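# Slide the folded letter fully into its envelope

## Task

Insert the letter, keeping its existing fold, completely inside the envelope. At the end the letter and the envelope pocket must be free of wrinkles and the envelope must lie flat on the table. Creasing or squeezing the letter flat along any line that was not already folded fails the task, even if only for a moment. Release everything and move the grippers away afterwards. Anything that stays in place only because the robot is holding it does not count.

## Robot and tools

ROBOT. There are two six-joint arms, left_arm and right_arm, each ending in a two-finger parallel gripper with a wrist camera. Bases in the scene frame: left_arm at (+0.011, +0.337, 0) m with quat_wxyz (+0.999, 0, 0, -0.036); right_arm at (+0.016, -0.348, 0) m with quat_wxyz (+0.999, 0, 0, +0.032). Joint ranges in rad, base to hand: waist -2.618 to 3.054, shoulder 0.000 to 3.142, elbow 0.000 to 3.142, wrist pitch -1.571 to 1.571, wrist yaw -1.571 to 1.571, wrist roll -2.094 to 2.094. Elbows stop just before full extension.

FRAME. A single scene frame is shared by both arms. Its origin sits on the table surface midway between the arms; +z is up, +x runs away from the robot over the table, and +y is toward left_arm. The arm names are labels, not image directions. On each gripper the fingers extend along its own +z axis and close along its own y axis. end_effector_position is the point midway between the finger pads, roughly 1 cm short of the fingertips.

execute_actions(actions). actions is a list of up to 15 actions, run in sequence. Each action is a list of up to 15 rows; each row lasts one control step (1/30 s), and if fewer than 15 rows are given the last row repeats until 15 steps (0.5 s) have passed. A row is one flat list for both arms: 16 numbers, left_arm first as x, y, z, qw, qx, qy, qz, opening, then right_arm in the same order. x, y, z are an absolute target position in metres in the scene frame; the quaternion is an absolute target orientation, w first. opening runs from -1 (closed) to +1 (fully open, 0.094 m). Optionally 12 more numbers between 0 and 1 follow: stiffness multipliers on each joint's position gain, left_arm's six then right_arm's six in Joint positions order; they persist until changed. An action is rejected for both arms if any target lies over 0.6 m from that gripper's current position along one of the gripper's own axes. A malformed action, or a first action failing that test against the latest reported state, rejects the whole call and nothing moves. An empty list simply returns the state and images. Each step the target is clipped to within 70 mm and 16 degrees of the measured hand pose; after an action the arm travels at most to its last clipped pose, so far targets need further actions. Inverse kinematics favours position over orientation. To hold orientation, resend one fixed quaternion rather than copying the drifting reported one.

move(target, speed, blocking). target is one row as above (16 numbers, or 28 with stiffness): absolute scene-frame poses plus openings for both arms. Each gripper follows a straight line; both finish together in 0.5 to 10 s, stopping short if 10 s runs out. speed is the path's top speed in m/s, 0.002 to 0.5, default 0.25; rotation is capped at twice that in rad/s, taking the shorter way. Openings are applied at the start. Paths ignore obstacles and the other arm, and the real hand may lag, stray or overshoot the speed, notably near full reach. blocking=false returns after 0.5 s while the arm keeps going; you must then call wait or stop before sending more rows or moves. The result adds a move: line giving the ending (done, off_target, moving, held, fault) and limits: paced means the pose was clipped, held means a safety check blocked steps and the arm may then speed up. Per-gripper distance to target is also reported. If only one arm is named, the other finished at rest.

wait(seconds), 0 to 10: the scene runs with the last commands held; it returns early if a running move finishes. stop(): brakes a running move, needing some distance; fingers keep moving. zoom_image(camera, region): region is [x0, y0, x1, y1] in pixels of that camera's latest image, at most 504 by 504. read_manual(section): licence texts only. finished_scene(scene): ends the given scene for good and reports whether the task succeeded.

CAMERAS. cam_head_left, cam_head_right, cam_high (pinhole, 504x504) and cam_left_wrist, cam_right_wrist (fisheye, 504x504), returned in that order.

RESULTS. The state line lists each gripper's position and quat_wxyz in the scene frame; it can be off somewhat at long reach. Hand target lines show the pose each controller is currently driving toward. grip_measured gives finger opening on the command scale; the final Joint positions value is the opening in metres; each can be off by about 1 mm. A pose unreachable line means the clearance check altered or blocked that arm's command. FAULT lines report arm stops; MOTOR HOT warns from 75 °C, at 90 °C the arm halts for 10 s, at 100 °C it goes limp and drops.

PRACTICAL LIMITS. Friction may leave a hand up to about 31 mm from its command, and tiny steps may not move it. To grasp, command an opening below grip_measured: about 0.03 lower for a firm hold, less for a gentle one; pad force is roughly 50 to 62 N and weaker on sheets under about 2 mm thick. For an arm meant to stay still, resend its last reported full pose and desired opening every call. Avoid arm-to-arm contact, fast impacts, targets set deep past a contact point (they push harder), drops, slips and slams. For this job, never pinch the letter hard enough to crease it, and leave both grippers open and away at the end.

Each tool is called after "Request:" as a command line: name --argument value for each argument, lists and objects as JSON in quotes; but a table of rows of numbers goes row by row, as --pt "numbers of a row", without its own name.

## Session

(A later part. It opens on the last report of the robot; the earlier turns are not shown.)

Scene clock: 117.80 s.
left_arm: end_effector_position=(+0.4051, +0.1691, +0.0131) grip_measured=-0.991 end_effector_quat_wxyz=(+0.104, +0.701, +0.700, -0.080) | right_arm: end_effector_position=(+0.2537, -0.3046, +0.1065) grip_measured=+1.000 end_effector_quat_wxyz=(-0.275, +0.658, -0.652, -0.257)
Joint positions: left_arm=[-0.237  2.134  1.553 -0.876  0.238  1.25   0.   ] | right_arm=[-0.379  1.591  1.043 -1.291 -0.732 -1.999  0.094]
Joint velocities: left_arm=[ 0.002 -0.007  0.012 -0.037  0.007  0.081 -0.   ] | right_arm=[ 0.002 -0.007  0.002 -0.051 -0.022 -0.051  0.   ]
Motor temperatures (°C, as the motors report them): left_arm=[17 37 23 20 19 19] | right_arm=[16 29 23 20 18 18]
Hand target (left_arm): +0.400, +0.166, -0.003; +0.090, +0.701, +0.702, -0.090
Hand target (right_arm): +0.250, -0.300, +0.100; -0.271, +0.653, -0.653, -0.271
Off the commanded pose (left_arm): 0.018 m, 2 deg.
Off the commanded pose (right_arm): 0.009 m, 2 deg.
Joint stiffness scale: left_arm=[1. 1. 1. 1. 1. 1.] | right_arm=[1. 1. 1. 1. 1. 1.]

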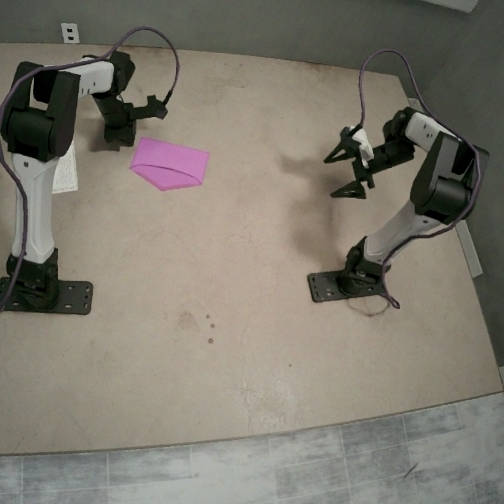

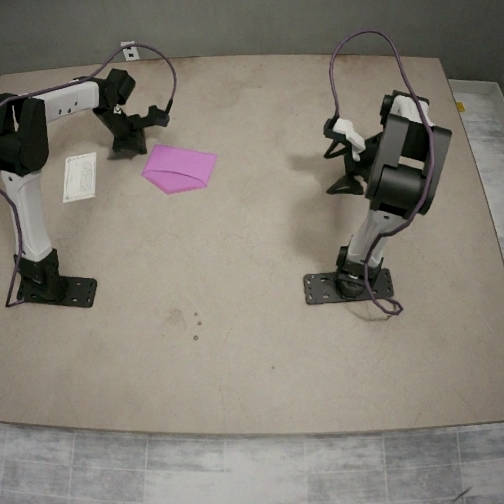

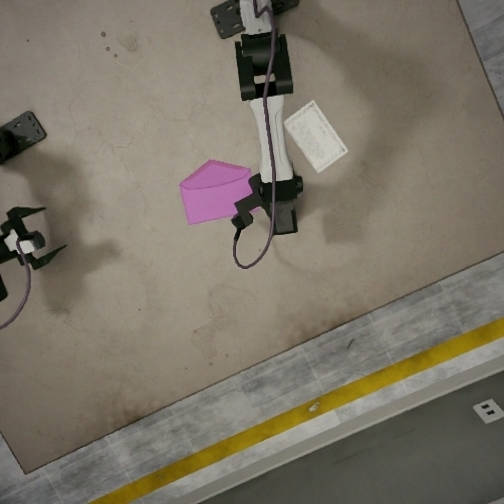

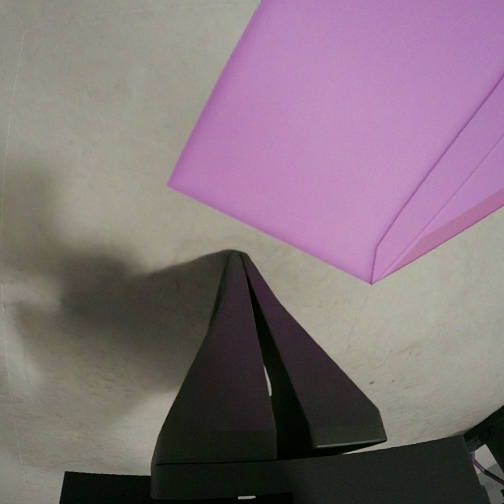

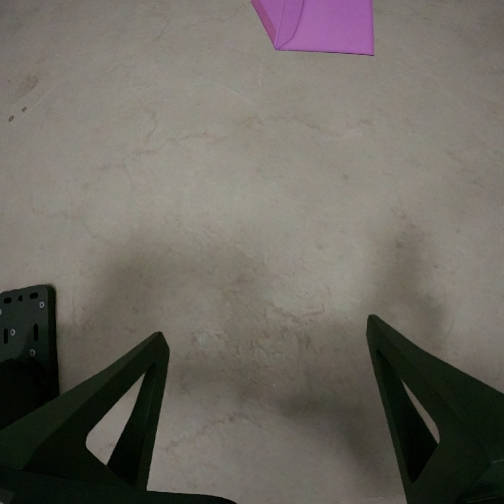

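Request:
execute_actions --actions '[[[0.402,0.15,-0.004,0.09,0.7,0.7,-0.09,-1,0.25,-0.3,0.1,0.271,-0.653,0.653,0.271,1]],[[0.404,0.135,-0.004,0.09,0.7,0.7,-0.09,-1,0.25,-0.3,0.1,0.271,-0.653,0.653,0.271,1]],[[0.404,0.12,-0.004,0.09,0.7,0.7,-0.09,-1,0.25,-0.3,0.1,0.271,-0.653,0.653,0.271,1]],[[0.404,0.105,-0.004,0.09,0.7,0.7,-0.09,-1,0.25,-0.3,0.1,0.271,-0.653,0.653,0.271,1]],[[0.404,0.09,-0.004,0.09,0.7,0.7,-0.09,-1,0.25,-0.3,0.1,0.271,-0.653,0.653,0.271,1]],[[0.404,0.075,-0.004,0.09,0.7,0.7,-0.09,-1,0.25,-0.3,0.1,0.271,-0.653,0.653,0.271,1]],[[0.402,0.06,-0.004,0.09,0.7,0.7,-0.09,-1,0.25,-0.3,0.1,0.271,-0.653,0.653,0.271,1]],[[0.40,0.045,-0.004,0.09,0.7,0.7,-0.09,-1,0.25,-0.3,0.1,0.271,-0.653,0.653,0.271,1]]]'

Scene clock: 133.40 s.
left_arm: end_effector_position=(+0.4073, +0.0470, +0.0141) grip_measured=-0.991 end_effector_quat_wxyz=(+0.115, +0.700, +0.700, -0.088) | right_arm: end_effector_position=(+0.2537, -0.3046, +0.1065) grip_measured=+1.000 end_effector_quat_wxyz=(-0.275, +0.658, -0.652, -0.257)
Joint positions: left_arm=[-0.483  2.314  1.848 -0.917  0.223  0.995  0.   ] | right_arm=[-0.379  1.591  1.043 -1.291 -0.732 -1.999  0.094]
Joint velocities: left_arm=[-0.017 -0.007  0.012 -0.007  0.007 -0.081  0.   ] | right_arm=[ 0.007 -0.007  0.002  0.007  0.037  0.007  0.   ]
Motor temperatures (°C, as the motors report them): left_arm=[17 35 24 19 19 19] | right_arm=[16 29 23 19 18 18]
Hand target (left_arm): +0.400, +0.046, -0.004; +0.090, +0.701, +0.701, -0.090
Hand target (right_arm): +0.250, -0.300, +0.100; -0.271, +0.653, -0.653, -0.271
Off the commanded pose (left_arm): 0.020 m, 3 deg.
Off the commanded pose (right_arm): 0.009 m, 2 deg.
Joint stiffness scale: left_arm=[1. 1. 1. 1. 1. 1.] | right_arm=[1. 1. 1. 1. 1. 1.]

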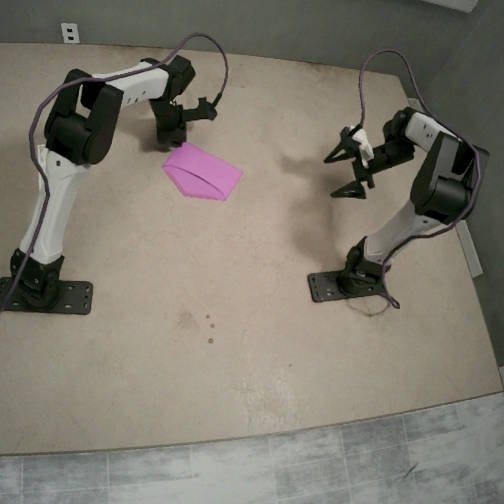

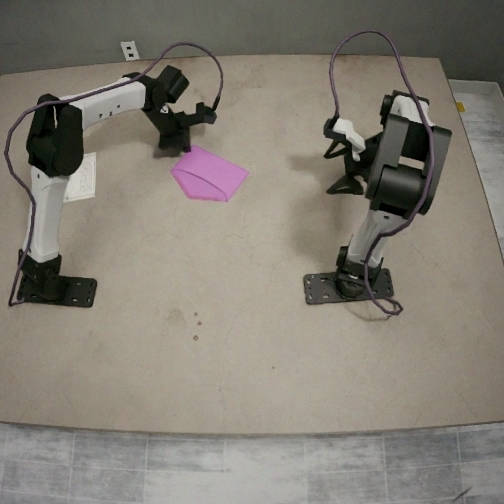

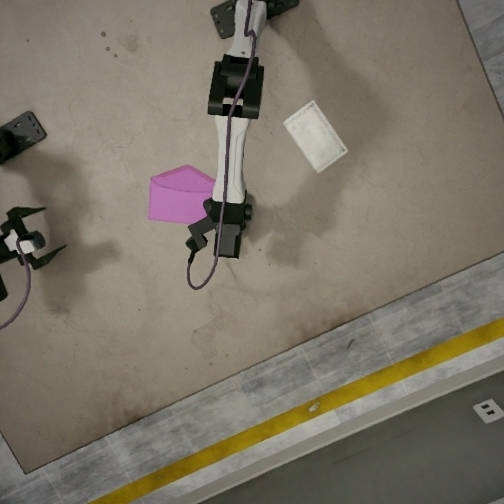

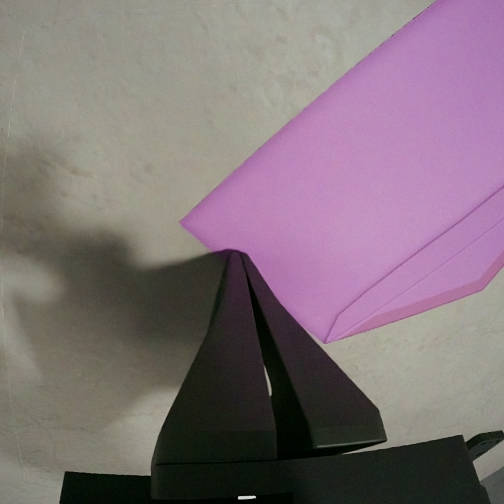

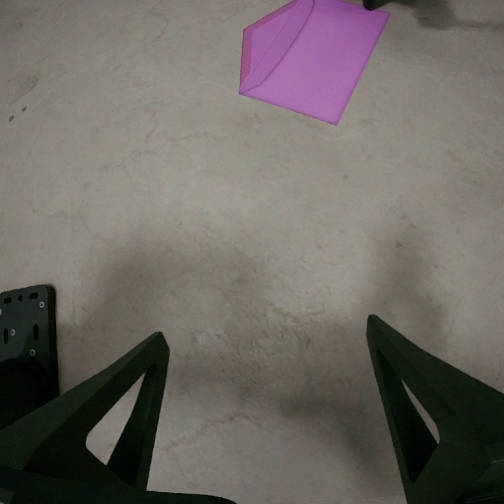

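Request:
execute_actions --actions '[[[0.396,0.03,-0.004,0.1,0.7,0.7,-0.1,-1,0.25,-0.3,0.1,0.271,-0.653,0.653,0.271,-1]],[[0.392,0.015,-0.004,0.11,0.7,0.7,-0.11,-1,0.25,-0.3,0.1,0.271,-0.653,0.653,0.271,-1]],[[0.388,0.0,-0.004,0.12,0.7,0.7,-0.12,-1,0.25,-0.3,0.1,0.271,-0.653,0.653,0.271,-1]],[[0.384,-0.015,-0.004,0.13,0.695,0.695,-0.13,-1,0.25,-0.3,0.1,0.271,-0.653,0.653,0.271,-1]],[[0.38,-0.03,-0.004,0.14,0.693,0.693,-0.14,-1,0.25,-0.3,0.1,0.271,-0.653,0.653,0.271,-1]],[[0.375,-0.045,-0.004,0.15,0.69,0.69,-0.15,-1,0.25,-0.3,0.1,0.271,-0.653,0.653,0.271,-1]],[[0.39,-0.03,0.03,0.15,0.69,0.69,-0.15,-1,0.25,-0.3,0.1,0.271,-0.653,0.653,0.271,-1]]]'

Request:
move --target '[0.33,0.42,0.05,0.06,0.704,0.704,-0.06,1,0.31,-0.19,0.04,0.12,-0.697,0.697,0.12,-1]'

Scene clock: 147.10 s.
left_arm: end_effector_position=(+0.3855, -0.0294, +0.0290) grip_measured=-0.991 end_effector_quat_wxyz=(+0.149, +0.691, +0.692, -0.146) | right_arm: end_effector_position=(+0.2537, -0.3046, +0.1065) grip_measured=-0.978 end_effector_quat_wxyz=(-0.275, +0.658, -0.652, -0.257)
Joint positions: left_arm=[-0.599  2.362  1.956 -0.889  0.322  0.852  0.   ] | right_arm=[-0.379  1.591  1.043 -1.291 -0.732 -1.999  0.001]
Joint velocities: left_arm=[-0.002  0.002 -0.002  0.007 -0.022  0.007  0.   ] | right_arm=[ 0.002  0.002  0.007 -0.037  0.007  0.022  0.001]
Motor temperatures (°C, as the motors report them): left_arm=[17 34 25 19 19 19] | right_arm=[16 29 23 19 18 18]
Hand target (left_arm): +0.390, -0.030, +0.030; +0.151, +0.691, +0.691, -0.151
Hand target (right_arm): +0.250, -0.300, +0.100; -0.271, +0.653, -0.653, -0.271
Off the commanded pose (left_arm): 0.005 m, 1 deg.
Off the commanded pose (right_arm): 0.009 m, 2 deg.
Joint stiffness scale: left_arm=[1. 1. 1. 1. 1. 1.] | right_arm=[1. 1. 1. 1. 1. 1.]

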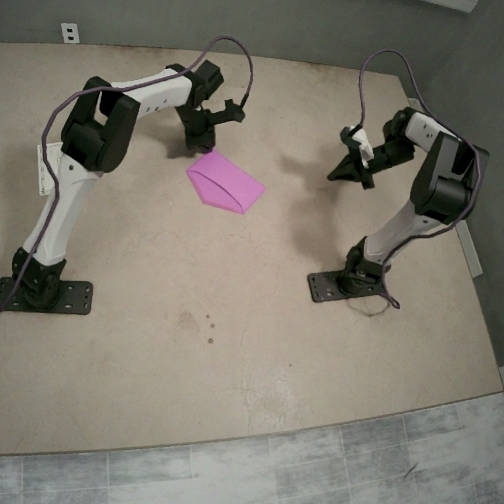

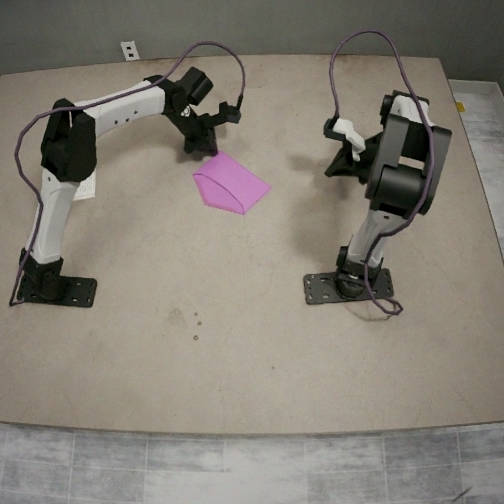

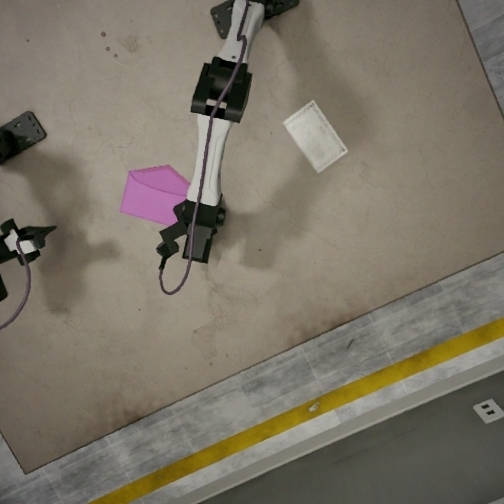

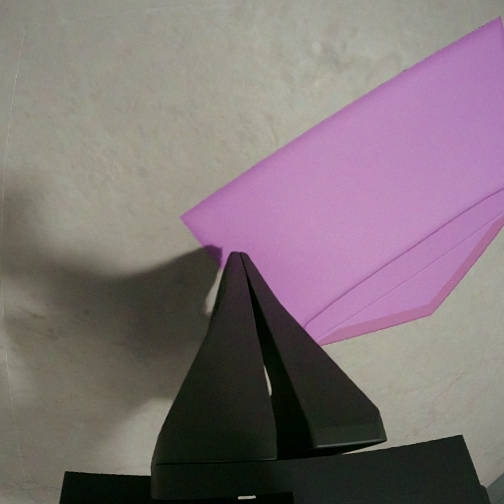

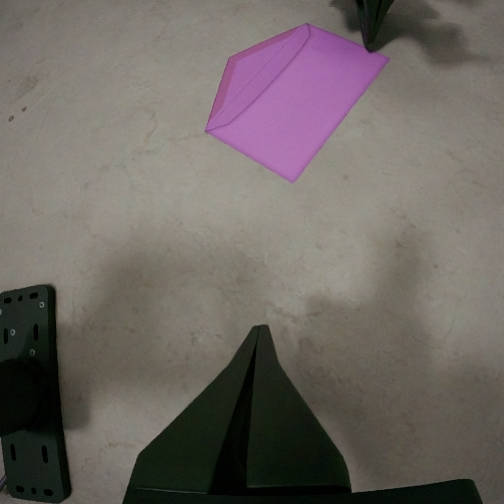

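Scene clock: 149.53 s.
left_arm: end_effector_position=(+0.3184, +0.4112, +0.0429) grip_measured=+1.000 end_effector_quat_wxyz=(+0.062, +0.700, +0.707, -0.072) | right_arm: end_effector_position=(+0.2986, -0.1932, +0.0369) grip_measured=-0.978 end_effector_quat_wxyz=(-0.109, +0.697, -0.697, -0.128)
Joint positions: left_arm=[ 0.403  1.855  1.286 -1.077  0.175  1.899  0.094] | right_arm=[ 0.265  1.744  1.093 -0.833 -0.327 -1.229  0.001]
Joint velocities: left_arm=[ 0.002 -0.017 -0.002  0.022 -0.007  0.022  0.   ] | right_arm=[-0.002 -0.012 -0.007 -0.022  0.037  0.066  0.001]
Motor temperatures (°C, as the motors report them): left_arm=[17 34 25 19 19 19] | right_arm=[16 29 23 19 18 18]
Hand target (left_arm): +0.325, +0.416, +0.049; +0.062, +0.704, +0.705, -0.060
Hand target (right_arm): +0.307, -0.189, +0.039; -0.116, +0.698, -0.696, -0.122
Off the commanded pose (left_arm): 0.016 m, 2 deg.
Off the commanded pose (right_arm): 0.012 m, 2 deg.
Joint stiffness scale: left_arm=[1. 1. 1. 1. 1. 1.] | right_arm=[1. 1. 1. 1. 1. 1.]
move: off_target (left_arm, right_arm)

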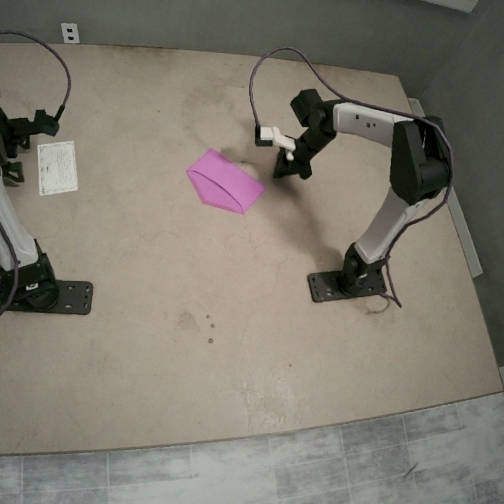

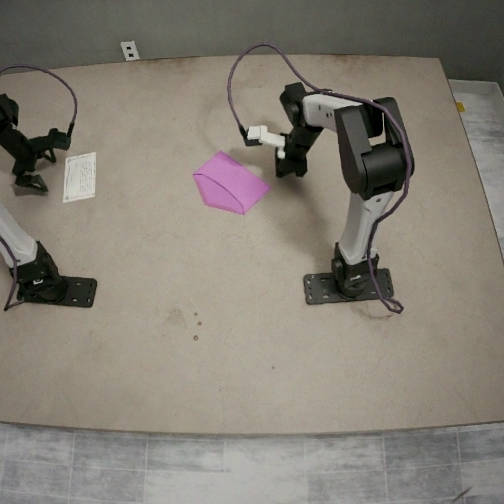

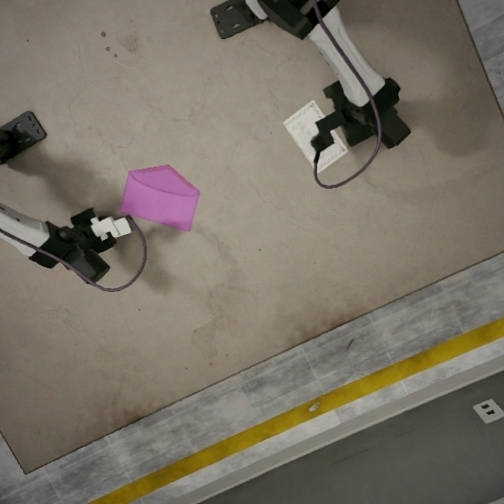

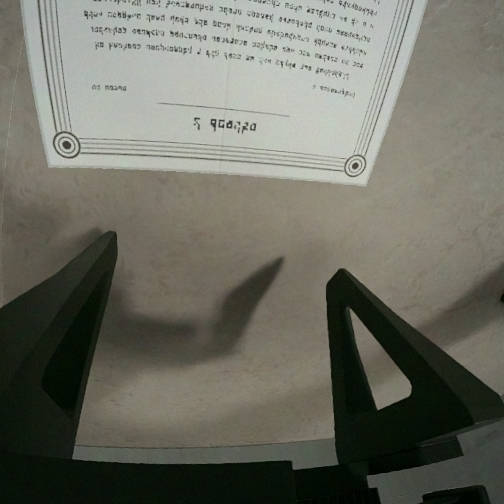

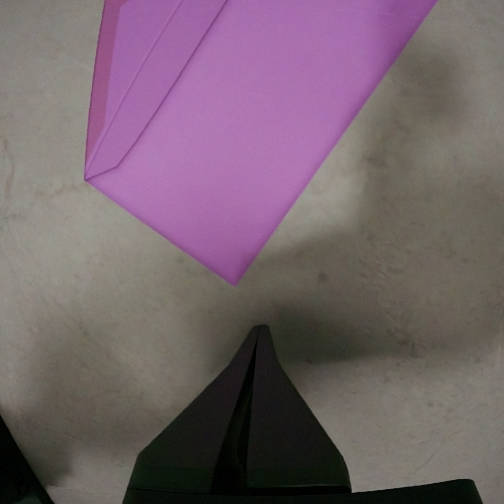

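Request:
execute_actions --actions '[[[0.33,0.415,0.02,0.06,0.704,0.704,-0.06,1,0.33,-0.175,0.02,0.12,-0.697,0.697,0.12,-1]],[[0.328,0.415,0.0,0.06,0.704,0.704,-0.06,1,0.325,-0.175,0.0,0.12,-0.697,0.697,0.12,-1]],[[0.328,0.40,-0.004,0.06,0.704,0.704,-0.06,1,0.312,-0.168,-0.006,0.12,-0.697,0.697,0.12,-1]],[[0.328,0.385,-0.004,0.06,0.704,0.704,-0.06,1,0.30,-0.162,-0.006,0.12,-0.697,0.697,0.12,-1]],[[0.328,0.37,-0.004,0.06,0.704,0.704,-0.06,1,0.288,-0.156,-0.006,0.12,-0.697,0.697,0.12,-1]],[[0.328,0.355,-0.004,0.06,0.704,0.704,-0.06,1,0.276,-0.149,-0.006,0.12,-0.697,0.697,0.12,-1]],[[0.328,0.34,-0.004,0.06,0.704,0.704,-0.06,1,0.264,-0.142,-0.006,0.12,-0.697,0.697,0.12,-1]]]'

Scene clock: 160.20 s.
left_arm: end_effector_position=(+0.3341, +0.3511, +0.0102) grip_measured=+1.000 end_effector_quat_wxyz=(+0.053, +0.706, +0.705, -0.046) | right_arm: end_effector_position=(+0.2847, -0.1330, +0.0111) grip_measured=-0.979 end_effector_quat_wxyz=(-0.157, +0.697, -0.690, -0.115)
Joint positions: left_arm=[ 0.19   1.869  1.171 -0.88   0.141  1.69   0.094] | right_arm=[ 0.462  1.745  0.955 -0.529 -0.302 -1.016  0.001]
Joint velocities: left_arm=[-0.012  0.002 -0.007 -0.066  0.051  0.022  0.   ] | right_arm=[-0.007 -0.002 -0.002 -0.007 -0.007  0.022 -0.   ]
Motor temperatures (°C, as the motors report them): left_arm=[17 33 25 19 19 19] | right_arm=[16 30 24 19 18 18]
Hand target (left_arm): +0.327, +0.341, -0.003; +0.059, +0.705, +0.704, -0.061
Hand target (right_arm): +0.264, -0.143, -0.005; -0.120, +0.697, -0.697, -0.120
Off the commanded pose (left_arm): 0.019 m, 2 deg.
Off the commanded pose (right_arm): 0.028 m, 4 deg.
Joint stiffness scale: left_arm=[1. 1. 1. 1. 1. 1.] | right_arm=[1. 1. 1. 1. 1. 1.]

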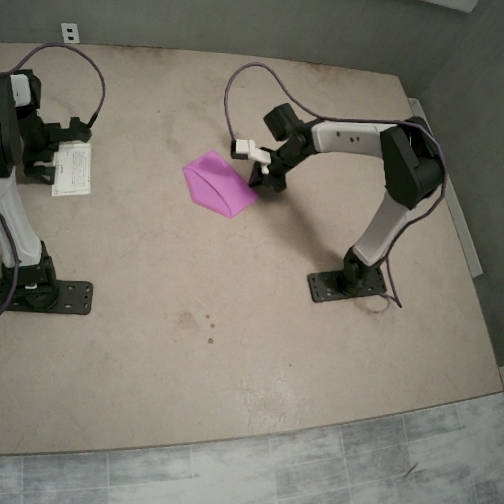

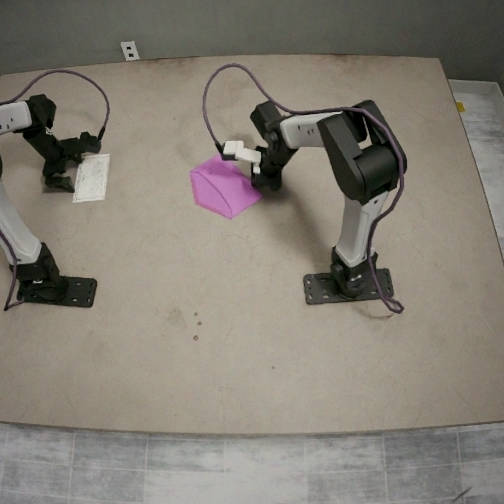

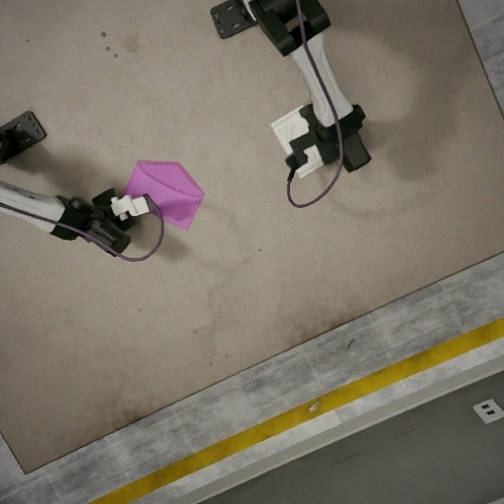

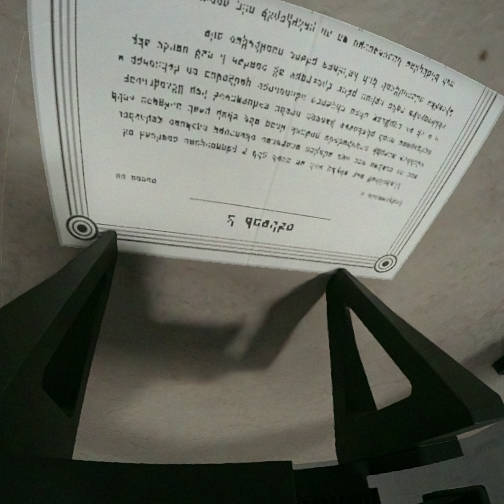

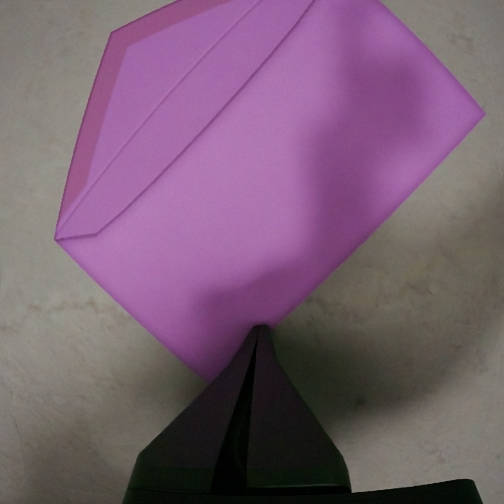

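Request:
execute_actions --actions '[[[0.328,0.375,0,0.045,0.704,0.704,-0.075,1,0.25,-0.137,-0.006,0.12,-0.697,0.697,0.12,-1]],[[0.328,0.355,-0.006,0.045,0.704,0.704,-0.075,1,0.237,-0.13,-0.006,0.12,-0.697,0.697,0.12,-1]],[[0.328,0.34,-0.006,0.045,0.704,0.704,-0.075,1,0.225,-0.12,-0.006,0.12,-0.697,0.697,0.12,-1]],[[0.326,0.325,-0.006,0.045,0.704,0.704,-0.075,1,0.217,-0.108,-0.006,0.12,-0.697,0.697,0.12,-1]],[[0.324,0.31,-0.006,0.045,0.704,0.704,-0.075,1,0.211,-0.095,-0.006,0.12,-0.697,0.697,0.12,-1]],[[0.322,0.295,-0.006,0.045,0.704,0.704,-0.075,1,0.207,-0.082,-0.006,0.12,-0.697,0.697,0.12,-1]],[[0.32,0.28,-0.006,0.045,0.704,0.704,-0.075,1,0.204,-0.068,-0.006,0.12,-0.697,0.697,0.12,-1]]]'

Scene clock: 175.87 s.
left_arm: end_effector_position=(+0.3366, +0.2879, +0.0103) grip_measured=+1.000 end_effector_quat_wxyz=(+0.057, +0.704, +0.706, -0.052) | right_arm: end_effector_position=(+0.2120, -0.0634, +0.0108) grip_measured=-0.979 end_effector_quat_wxyz=(-0.153, +0.695, -0.692, -0.125)
Joint positions: left_arm=[ 0.002  1.869  1.17  -0.854  0.154  1.497  0.094] | right_arm=[ 0.793  1.694  0.884 -0.43  -0.226 -0.682  0.001]
Joint velocities: left_arm=[-0.007 -0.017  0.002 -0.051  0.007 -0.022  0.   ] | right_arm=[ 0.002  0.007  0.007  0.007  0.007 -0.095  0.001]
Motor temperatures (°C, as the motors report them): left_arm=[17 32 24 19 19 19] | right_arm=[16 31 23 20 18 18]
Hand target (left_arm): +0.320, +0.281, -0.005; +0.045, +0.704, +0.705, -0.075
Hand target (right_arm): +0.204, -0.069, -0.005; -0.120, +0.697, -0.697, -0.120
Off the commanded pose (left_arm): 0.025 m, 3 deg.
Off the commanded pose (right_arm): 0.019 m, 4 deg.
Joint stiffness scale: left_arm=[1. 1. 1. 1. 1. 1.] | right_arm=[1. 1. 1. 1. 1. 1.]

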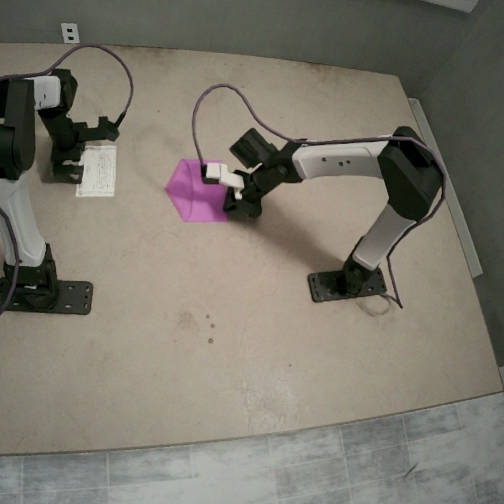

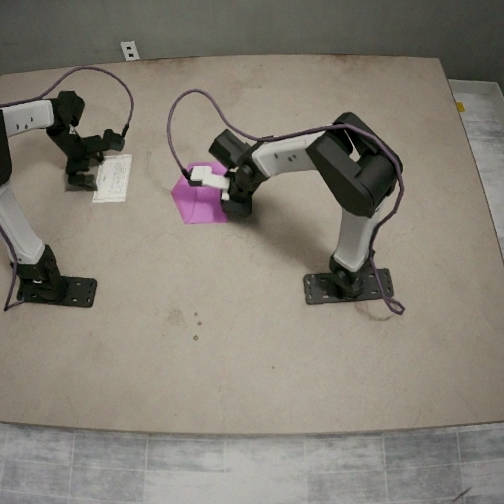

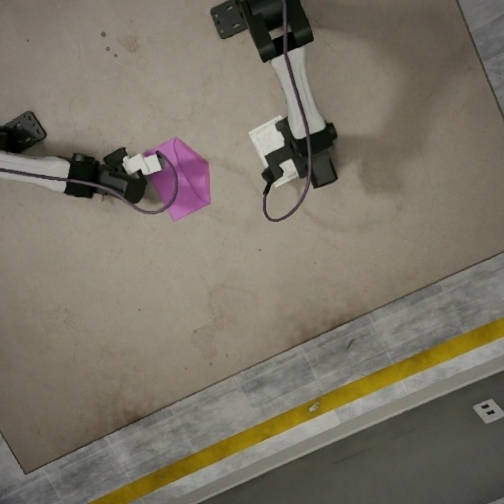

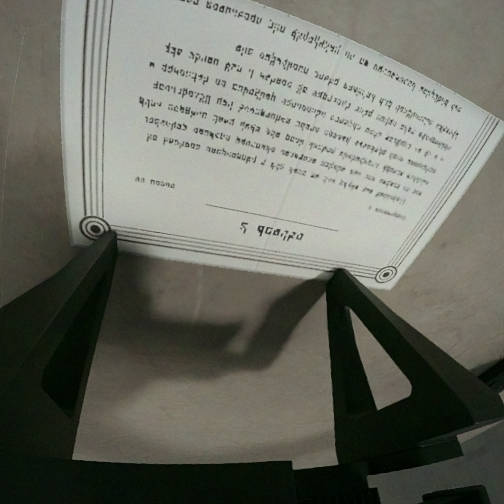

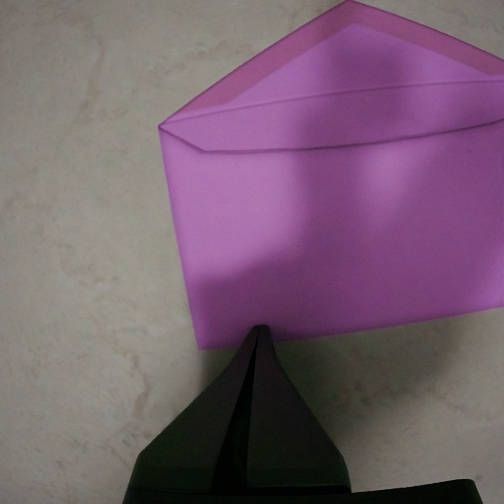

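Request:
execute_actions --actions '[[[0.336,0.30,0.02,0.055,0.704,0.704,-0.055,1,0.21,-0.08,0.02,0.14,-0.693,0.693,0.14,-1]],[[0.35,0.29,0.055,0.03,0.6,0.8,-0.03,1,0.23,-0.09,0.05,0.2,-0.68,0.68,0.2,-1]],[[0.39,0.26,0.055,0,0.3,0.954,0,0.1,0.265,-0.07,0.045,0.271,-0.653,0.653,0.271,1]],[[0.425,0.24,0.045,0,0,1,0,0.1,0.265,-0.06,0.03,0.271,-0.653,0.653,0.271,1]],[[0.425,0.24,0.018,0,0,1,0,0.1,0.265,-0.06,0.03,0.271,-0.653,0.653,0.271,1]],[[0.42,0.24,-0.004,0,0,1,0,0.1,0.265,-0.06,0.03,0.271,-0.653,0.653,0.271,1]],[[0.405,0.245,-0.006,0,0,1,0,0.1,0.265,-0.06,0.03,0.271,-0.653,0.653,0.271,1]],[[0.39,0.245,-0.006,0,0,1,0,0.1,0.265,-0.06,0.03,0.271,-0.653,0.653,0.271,1]],[[0.375,0.245,-0.006,0,0,1,0,0.1,0.265,-0.06,0.03,0.271,-0.653,0.653,0.271,1]],[[0.36,0.245,-0.006,0,0,1,0,0.1,0.265,-0.06,0.03,0.271,-0.653,0.653,0.271,1]]]'

Scene clock: 194.83 s.
left_arm: end_effector_position=(+0.3828, +0.2466, +0.0106) grip_measured=+0.102 end_effector_quat_wxyz=(+0.037, -0.001, +0.999, -0.003) | right_arm: end_effector_position=(+0.2729, -0.0597, +0.0390) grip_measured=+1.000 end_effector_quat_wxyz=(-0.282, +0.653, -0.651, -0.264)
Joint positions: left_arm=[-0.172  2.008  1.373 -0.864 -0.011 -0.246  0.052] | right_arm=[ 0.516  1.733  0.853 -0.162 -0.624 -0.821  0.094]
Joint velocities: left_arm=[-0.007  0.012  0.002 -0.066 -0.037 -0.007 -0.   ] | right_arm=[-0.007 -0.017 -0.022  0.051  0.022  0.022  0.   ]
Motor temperatures (°C, as the motors report them): left_arm=[17 32 23 19 19 19] | right_arm=[16 31 24 20 18 18]
Hand target (left_arm): +0.360, +0.245, -0.005; -0.000, -0.000, +1.000, +0.000
Hand target (right_arm): +0.265, -0.060, +0.030; -0.271, +0.653, -0.653, -0.271
Off the commanded pose (left_arm): 0.028 m, 4 deg.
Off the commanded pose (right_arm): 0.012 m, 2 deg.
Joint stiffness scale: left_arm=[1. 1. 1. 1. 1. 1.] | right_arm=[1. 1. 1. 1. 1. 1.]

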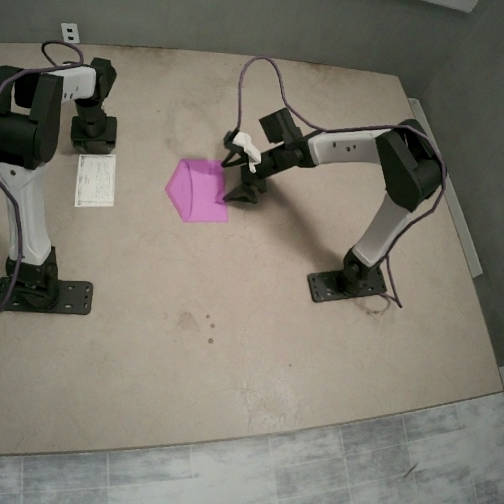

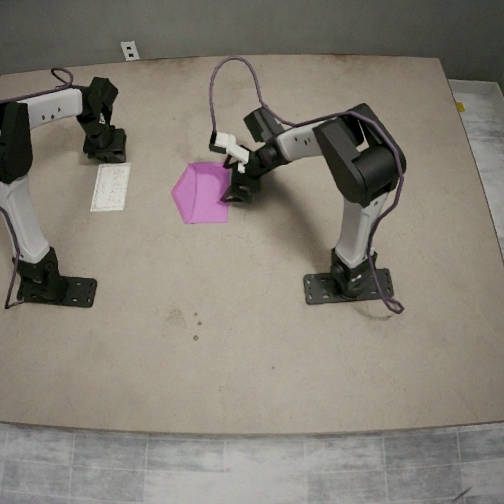

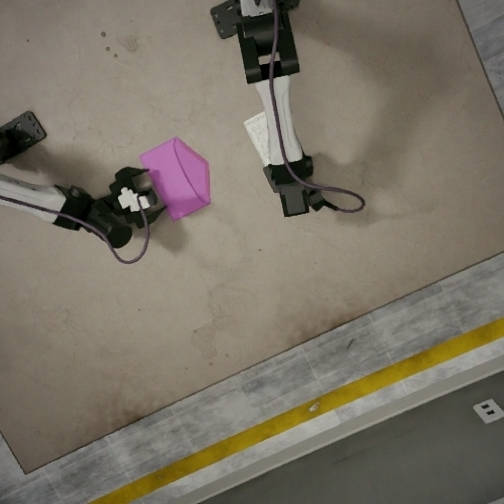

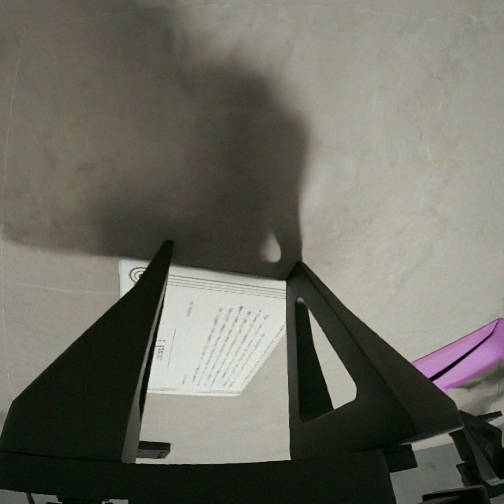

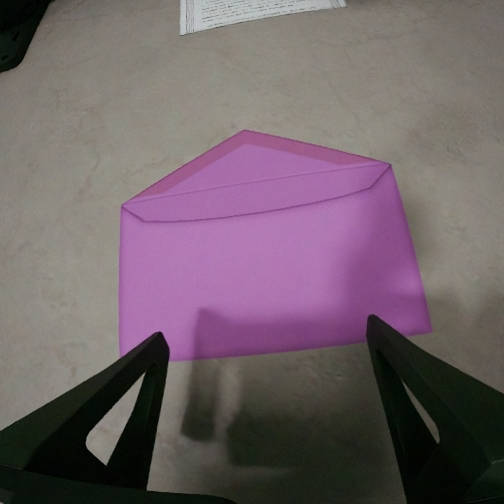

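Request:
execute_actions --actions '[[[0.349,0.245,-0.006,0,0,1,0,0.1,0.265,-0.055,0.03,0.271,-0.653,0.653,0.271,1]],[[0.338,0.245,-0.006,0,0,1,0,0.1,0.265,-0.055,0.03,0.271,-0.653,0.653,0.271,1]],[[0.37,0.245,0.025,0,0,1,0,0.1,0.265,-0.055,0.03,0.271,-0.653,0.653,0.271,1]],[[0.35,0.26,0.06,0.03,0.2,0.98,-0.03,0.1,0.265,-0.055,0.03,0.271,-0.653,0.653,0.271,1]],[[0.31,0.3,0.06,0.08,0.5,0.86,-0.08,1,0.265,-0.055,0.03,0.271,-0.653,0.653,0.271,1]],[[0.272,0.315,0.04,0.11,0.696,0.696,-0.135,1,0.265,-0.055,0.03,0.271,-0.653,0.653,0.271,1]],[[0.27,0.315,0.015,0.11,0.696,0.696,-0.135,1,0.265,-0.055,0.015,0.271,-0.653,0.653,0.271,1]],[[0.268,0.31,-0.005,0.11,0.696,0.696,-0.135,1,0.265,-0.055,0.0,0.271,-0.653,0.653,0.271,1]],[[0.268,0.29,-0.006,0.11,0.696,0.696,-0.135,1,0.265,-0.055,-0.004,0.271,-0.653,0.653,0.271,1]],[[0.268,0.27,-0.006,0.11,0.696,0.696,-0.135,1,0.265,-0.055,-0.004,0.271,-0.653,0.653,0.271,1]],[[0.268,0.25,-0.006,0.11,0.696,0.696,-0.135,1,0.265,-0.055,-0.004,0.271,-0.653,0.653,0.271,1]],[[0.268,0.23,-0.006,0.11,0.696,0.696,-0.135,1,0.265,-0.055,-0.004,0.271,-0.653,0.653,0.271,1]],[[0.268,0.21,-0.006,0.11,0.696,0.696,-0.135,1,0.265,-0.055,-0.004,0.271,-0.653,0.653,0.271,1]]]'

Scene clock: 210.90 s.
left_arm: end_effector_position=(+0.2809, +0.2081, +0.0112) grip_measured=+1.000 end_effector_quat_wxyz=(+0.134, +0.699, +0.691, -0.128) | right_arm: end_effector_position=(+0.2758, -0.0494, +0.0139) grip_measured=+1.000 end_effector_quat_wxyz=(-0.293, +0.653, -0.644, -0.271)
Joint positions: left_arm=[-0.17   1.698  0.914 -0.686  0.361  1.322  0.094] | right_arm=[ 0.531  1.829  0.822 -0.003 -0.635 -0.801  0.094]
Joint velocities: left_arm=[-0.007  0.012 -0.002 -0.037 -0.037 -0.022  0.   ] | right_arm=[-0.007  0.007 -0.002 -0.051 -0.095  0.037  0.   ]
Motor temperatures (°C, as the motors report them): left_arm=[17 31 23 18 19 19] | right_arm=[16 31 24 22 18 18]
Hand target (left_arm): +0.268, +0.211, -0.005; +0.110, +0.697, +0.696, -0.135
Hand target (right_arm): +0.265, -0.056, -0.003; -0.271, +0.653, -0.653, -0.271
Off the commanded pose (left_arm): 0.022 m, 3 deg.
Off the commanded pose (right_arm): 0.022 m, 3 deg.
Joint stiffness scale: left_arm=[1. 1. 1. 1. 1. 1.] | right_arm=[1. 1. 1. 1. 1. 1.]

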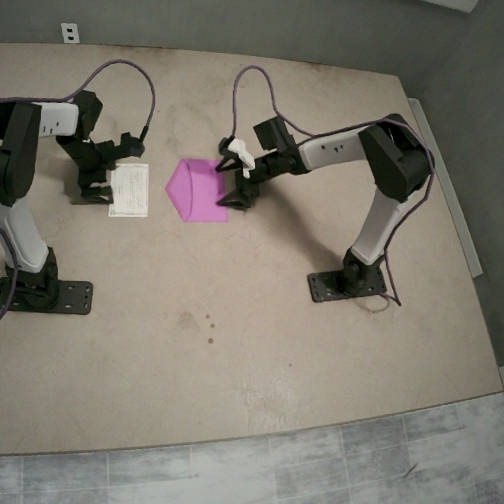

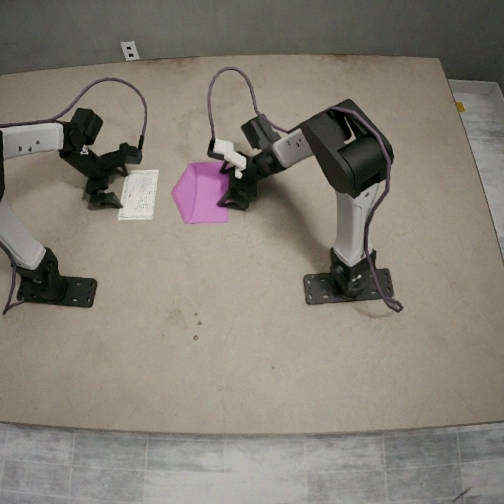

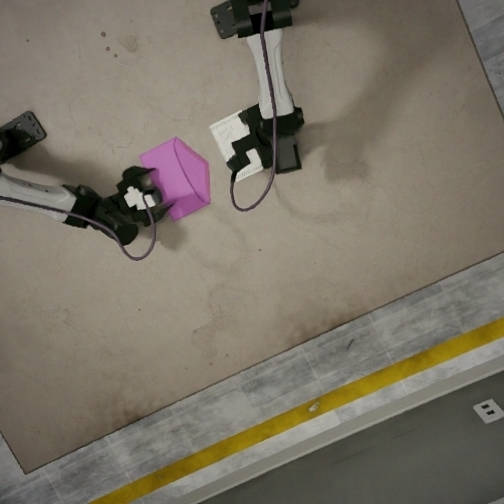

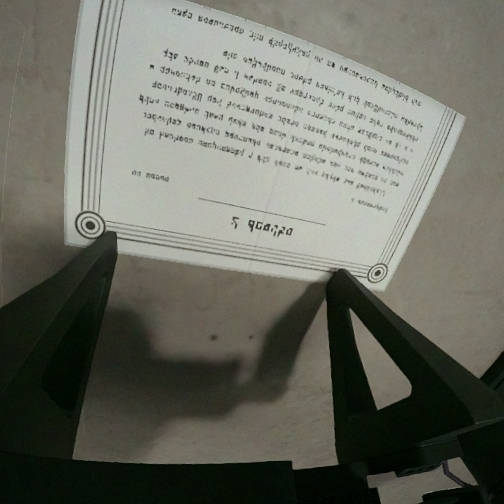

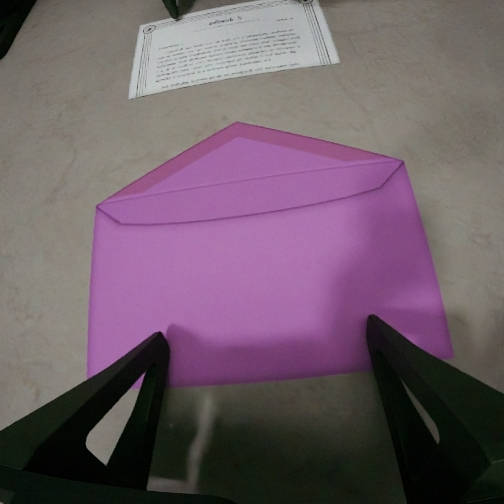

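Contact with tip around y≈0.168.

Request:
execute_actions --actions '[[[0.27,0.195,-0.006,0.11,0.696,0.696,-0.135,1,0.265,-0.055,-0.008,0.271,-0.653,0.653,0.271,1]],[[0.271,0.18,-0.006,0.11,0.696,0.696,-0.135,1,0.265,-0.055,-0.008,0.271,-0.653,0.653,0.271,1]],[[0.272,0.168,-0.006,0.11,0.696,0.696,-0.135,1,0.265,-0.055,-0.008,0.271,-0.653,0.653,0.271,1]],[[0.272,0.158,-0.006,0.11,0.696,0.696,-0.135,1,0.265,-0.055,-0.008,0.271,-0.653,0.653,0.271,1]]]'

Scene clock: 221.67 s.
left_arm: end_effector_position=(+0.2774, +0.1584, +0.0108) grip_measured=+1.000 end_effector_quat_wxyz=(+0.138, +0.696, +0.692, -0.134) | right_arm: end_effector_position=(+0.2769, -0.0473, +0.0139) grip_measured=+1.000 end_effector_quat_wxyz=(-0.297, +0.652, -0.641, -0.274)
Joint positions: left_arm=[-0.334  1.728  0.941 -0.62   0.352  1.142  0.094] | right_arm=[ 0.531  1.837  0.822  0.016 -0.643 -0.799  0.094]
Joint velocities: left_arm=[ 0.002 -0.002 -0.022 -0.022 -0.007 -0.022  0.   ] | right_arm=[ 0.002  0.002 -0.007 -0.081  0.066 -0.007  0.   ]
Motor temperatures (°C, as the motors report them): left_arm=[17 30 23 18 19 19] | right_arm=[16 32 23 22 18 18]
Hand target (left_arm): +0.272, +0.159, -0.005; +0.110, +0.696, +0.696, -0.135
Hand target (right_arm): +0.265, -0.056, -0.007; -0.271, +0.653, -0.653, -0.271
Off the commanded pose (left_arm): 0.018 m, 3 deg.
Off the commanded pose (right_arm): 0.026 m, 3 deg.
Joint stiffness scale: left_arm=[1. 1. 1. 1. 1. 1.] | right_arm=[1. 1. 1. 1. 1. 1.]

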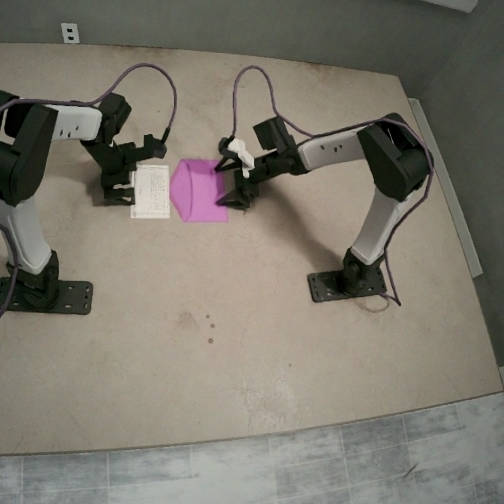

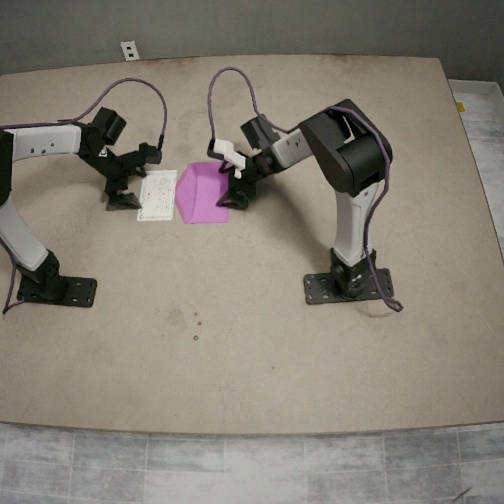

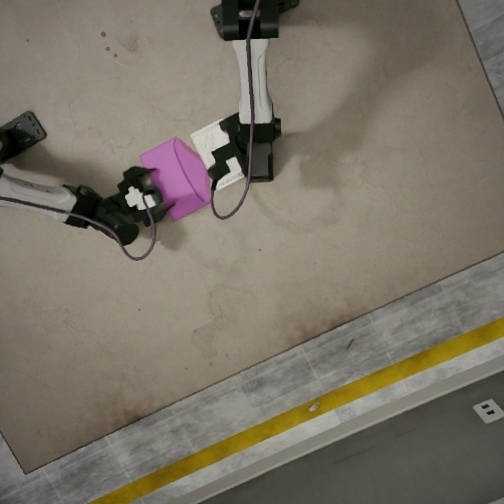

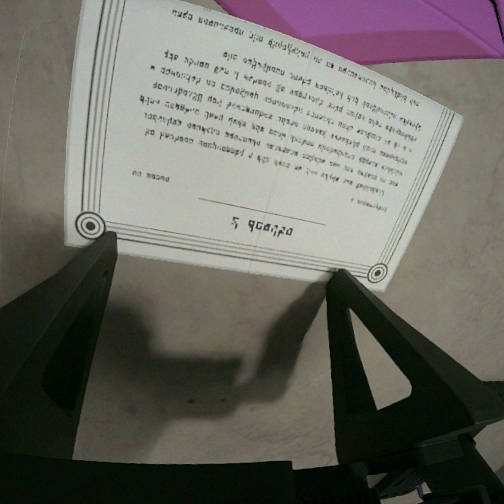

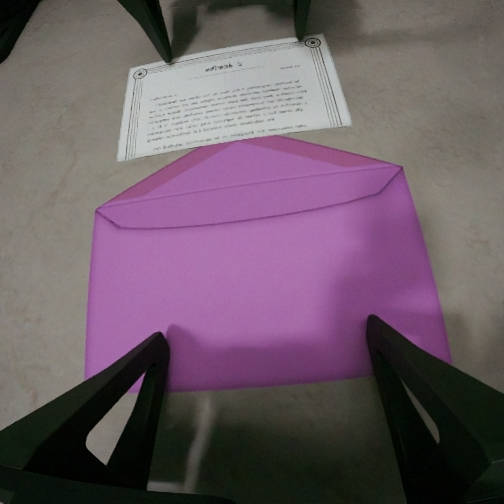

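On top. Continue, drifting +x slightly.

Request:
execute_actions --actions '[[[0.278,0.148,-0.006,0.13,0.696,0.69,-0.15,1,0.265,-0.055,-0.008,0.271,-0.653,0.653,0.271,1]],[[0.281,0.138,-0.006,0.145,0.693,0.686,-0.165,1,0.265,-0.055,-0.008,0.271,-0.653,0.653,0.271,1]],[[0.283,0.128,-0.006,0.16,0.69,0.683,-0.18,1,0.265,-0.055,-0.008,0.271,-0.653,0.653,0.271,1]],[[0.283,0.118,-0.006,0.175,0.686,0.679,-0.195,1,0.265,-0.055,-0.008,0.271,-0.653,0.653,0.271,1]]]'

Scene clock: 227.77 s.
left_arm: end_effector_position=(+0.2893, +0.1175, +0.0119) grip_measured=+1.000 end_effector_quat_wxyz=(+0.203, +0.684, +0.672, -0.197) | right_arm: end_effector_position=(+0.2769, -0.0473, +0.0139) grip_measured=+1.000 end_effector_quat_wxyz=(-0.297, +0.652, -0.641, -0.274)
Joint positions: left_arm=[-0.356  1.792  0.948 -0.461  0.515  1.09   0.094] | right_arm=[ 0.531  1.837  0.822  0.016 -0.643 -0.799  0.094]
Joint velocities: left_arm=[ 0.007  0.012  0.002  0.066  0.007 -0.037  0.   ] | right_arm=[ 0.002  0.002 -0.032 -0.037  0.095 -0.066  0.   ]
Motor temperatures (°C, as the motors report them): left_arm=[17 29 23 18 19 19] | right_arm=[16 32 23 22 18 18]
Hand target (left_arm): +0.282, +0.119, -0.005; +0.175, +0.686, +0.679, -0.195
Hand target (right_arm): +0.265, -0.056, -0.007; -0.271, +0.653, -0.653, -0.271
Off the commanded pose (left_arm): 0.019 m, 3 deg.
Off the commanded pose (right_arm): 0.026 m, 3 deg.
Joint stiffness scale: left_arm=[1. 1. 1. 1. 1. 1.] | right_arm=[1. 1. 1. 1. 1. 1.]

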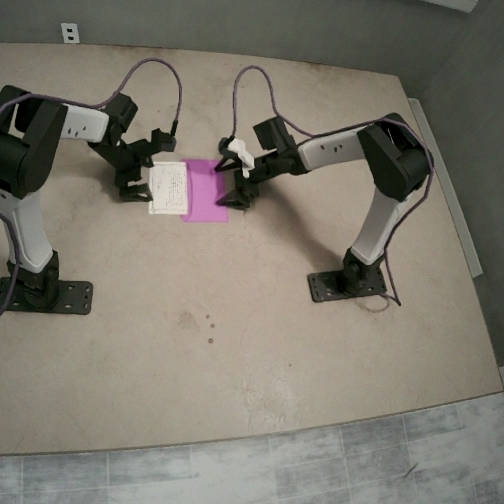

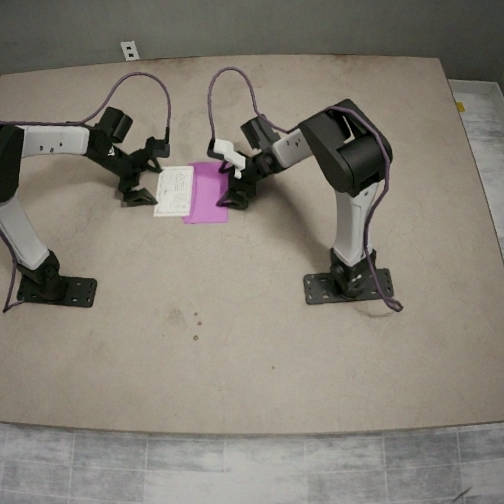

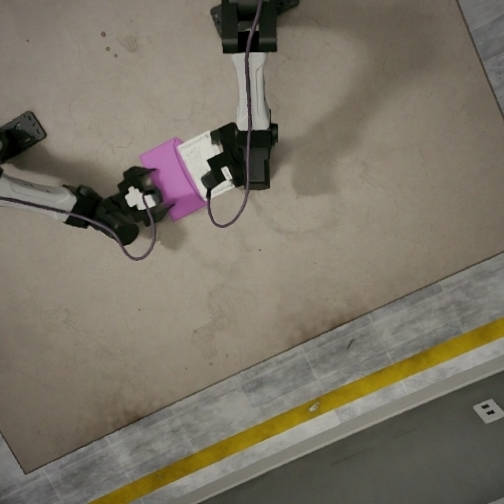

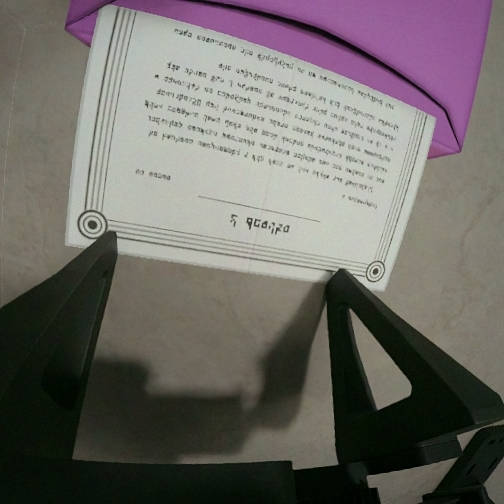

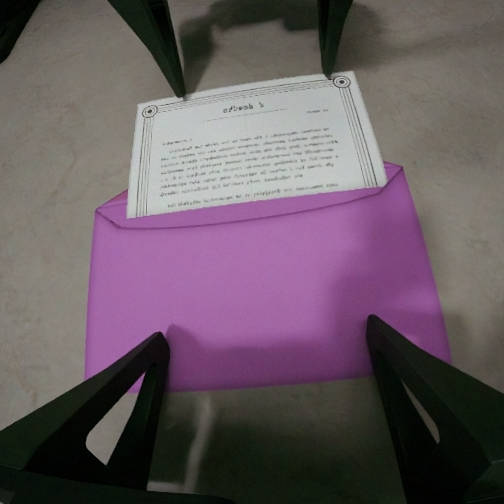

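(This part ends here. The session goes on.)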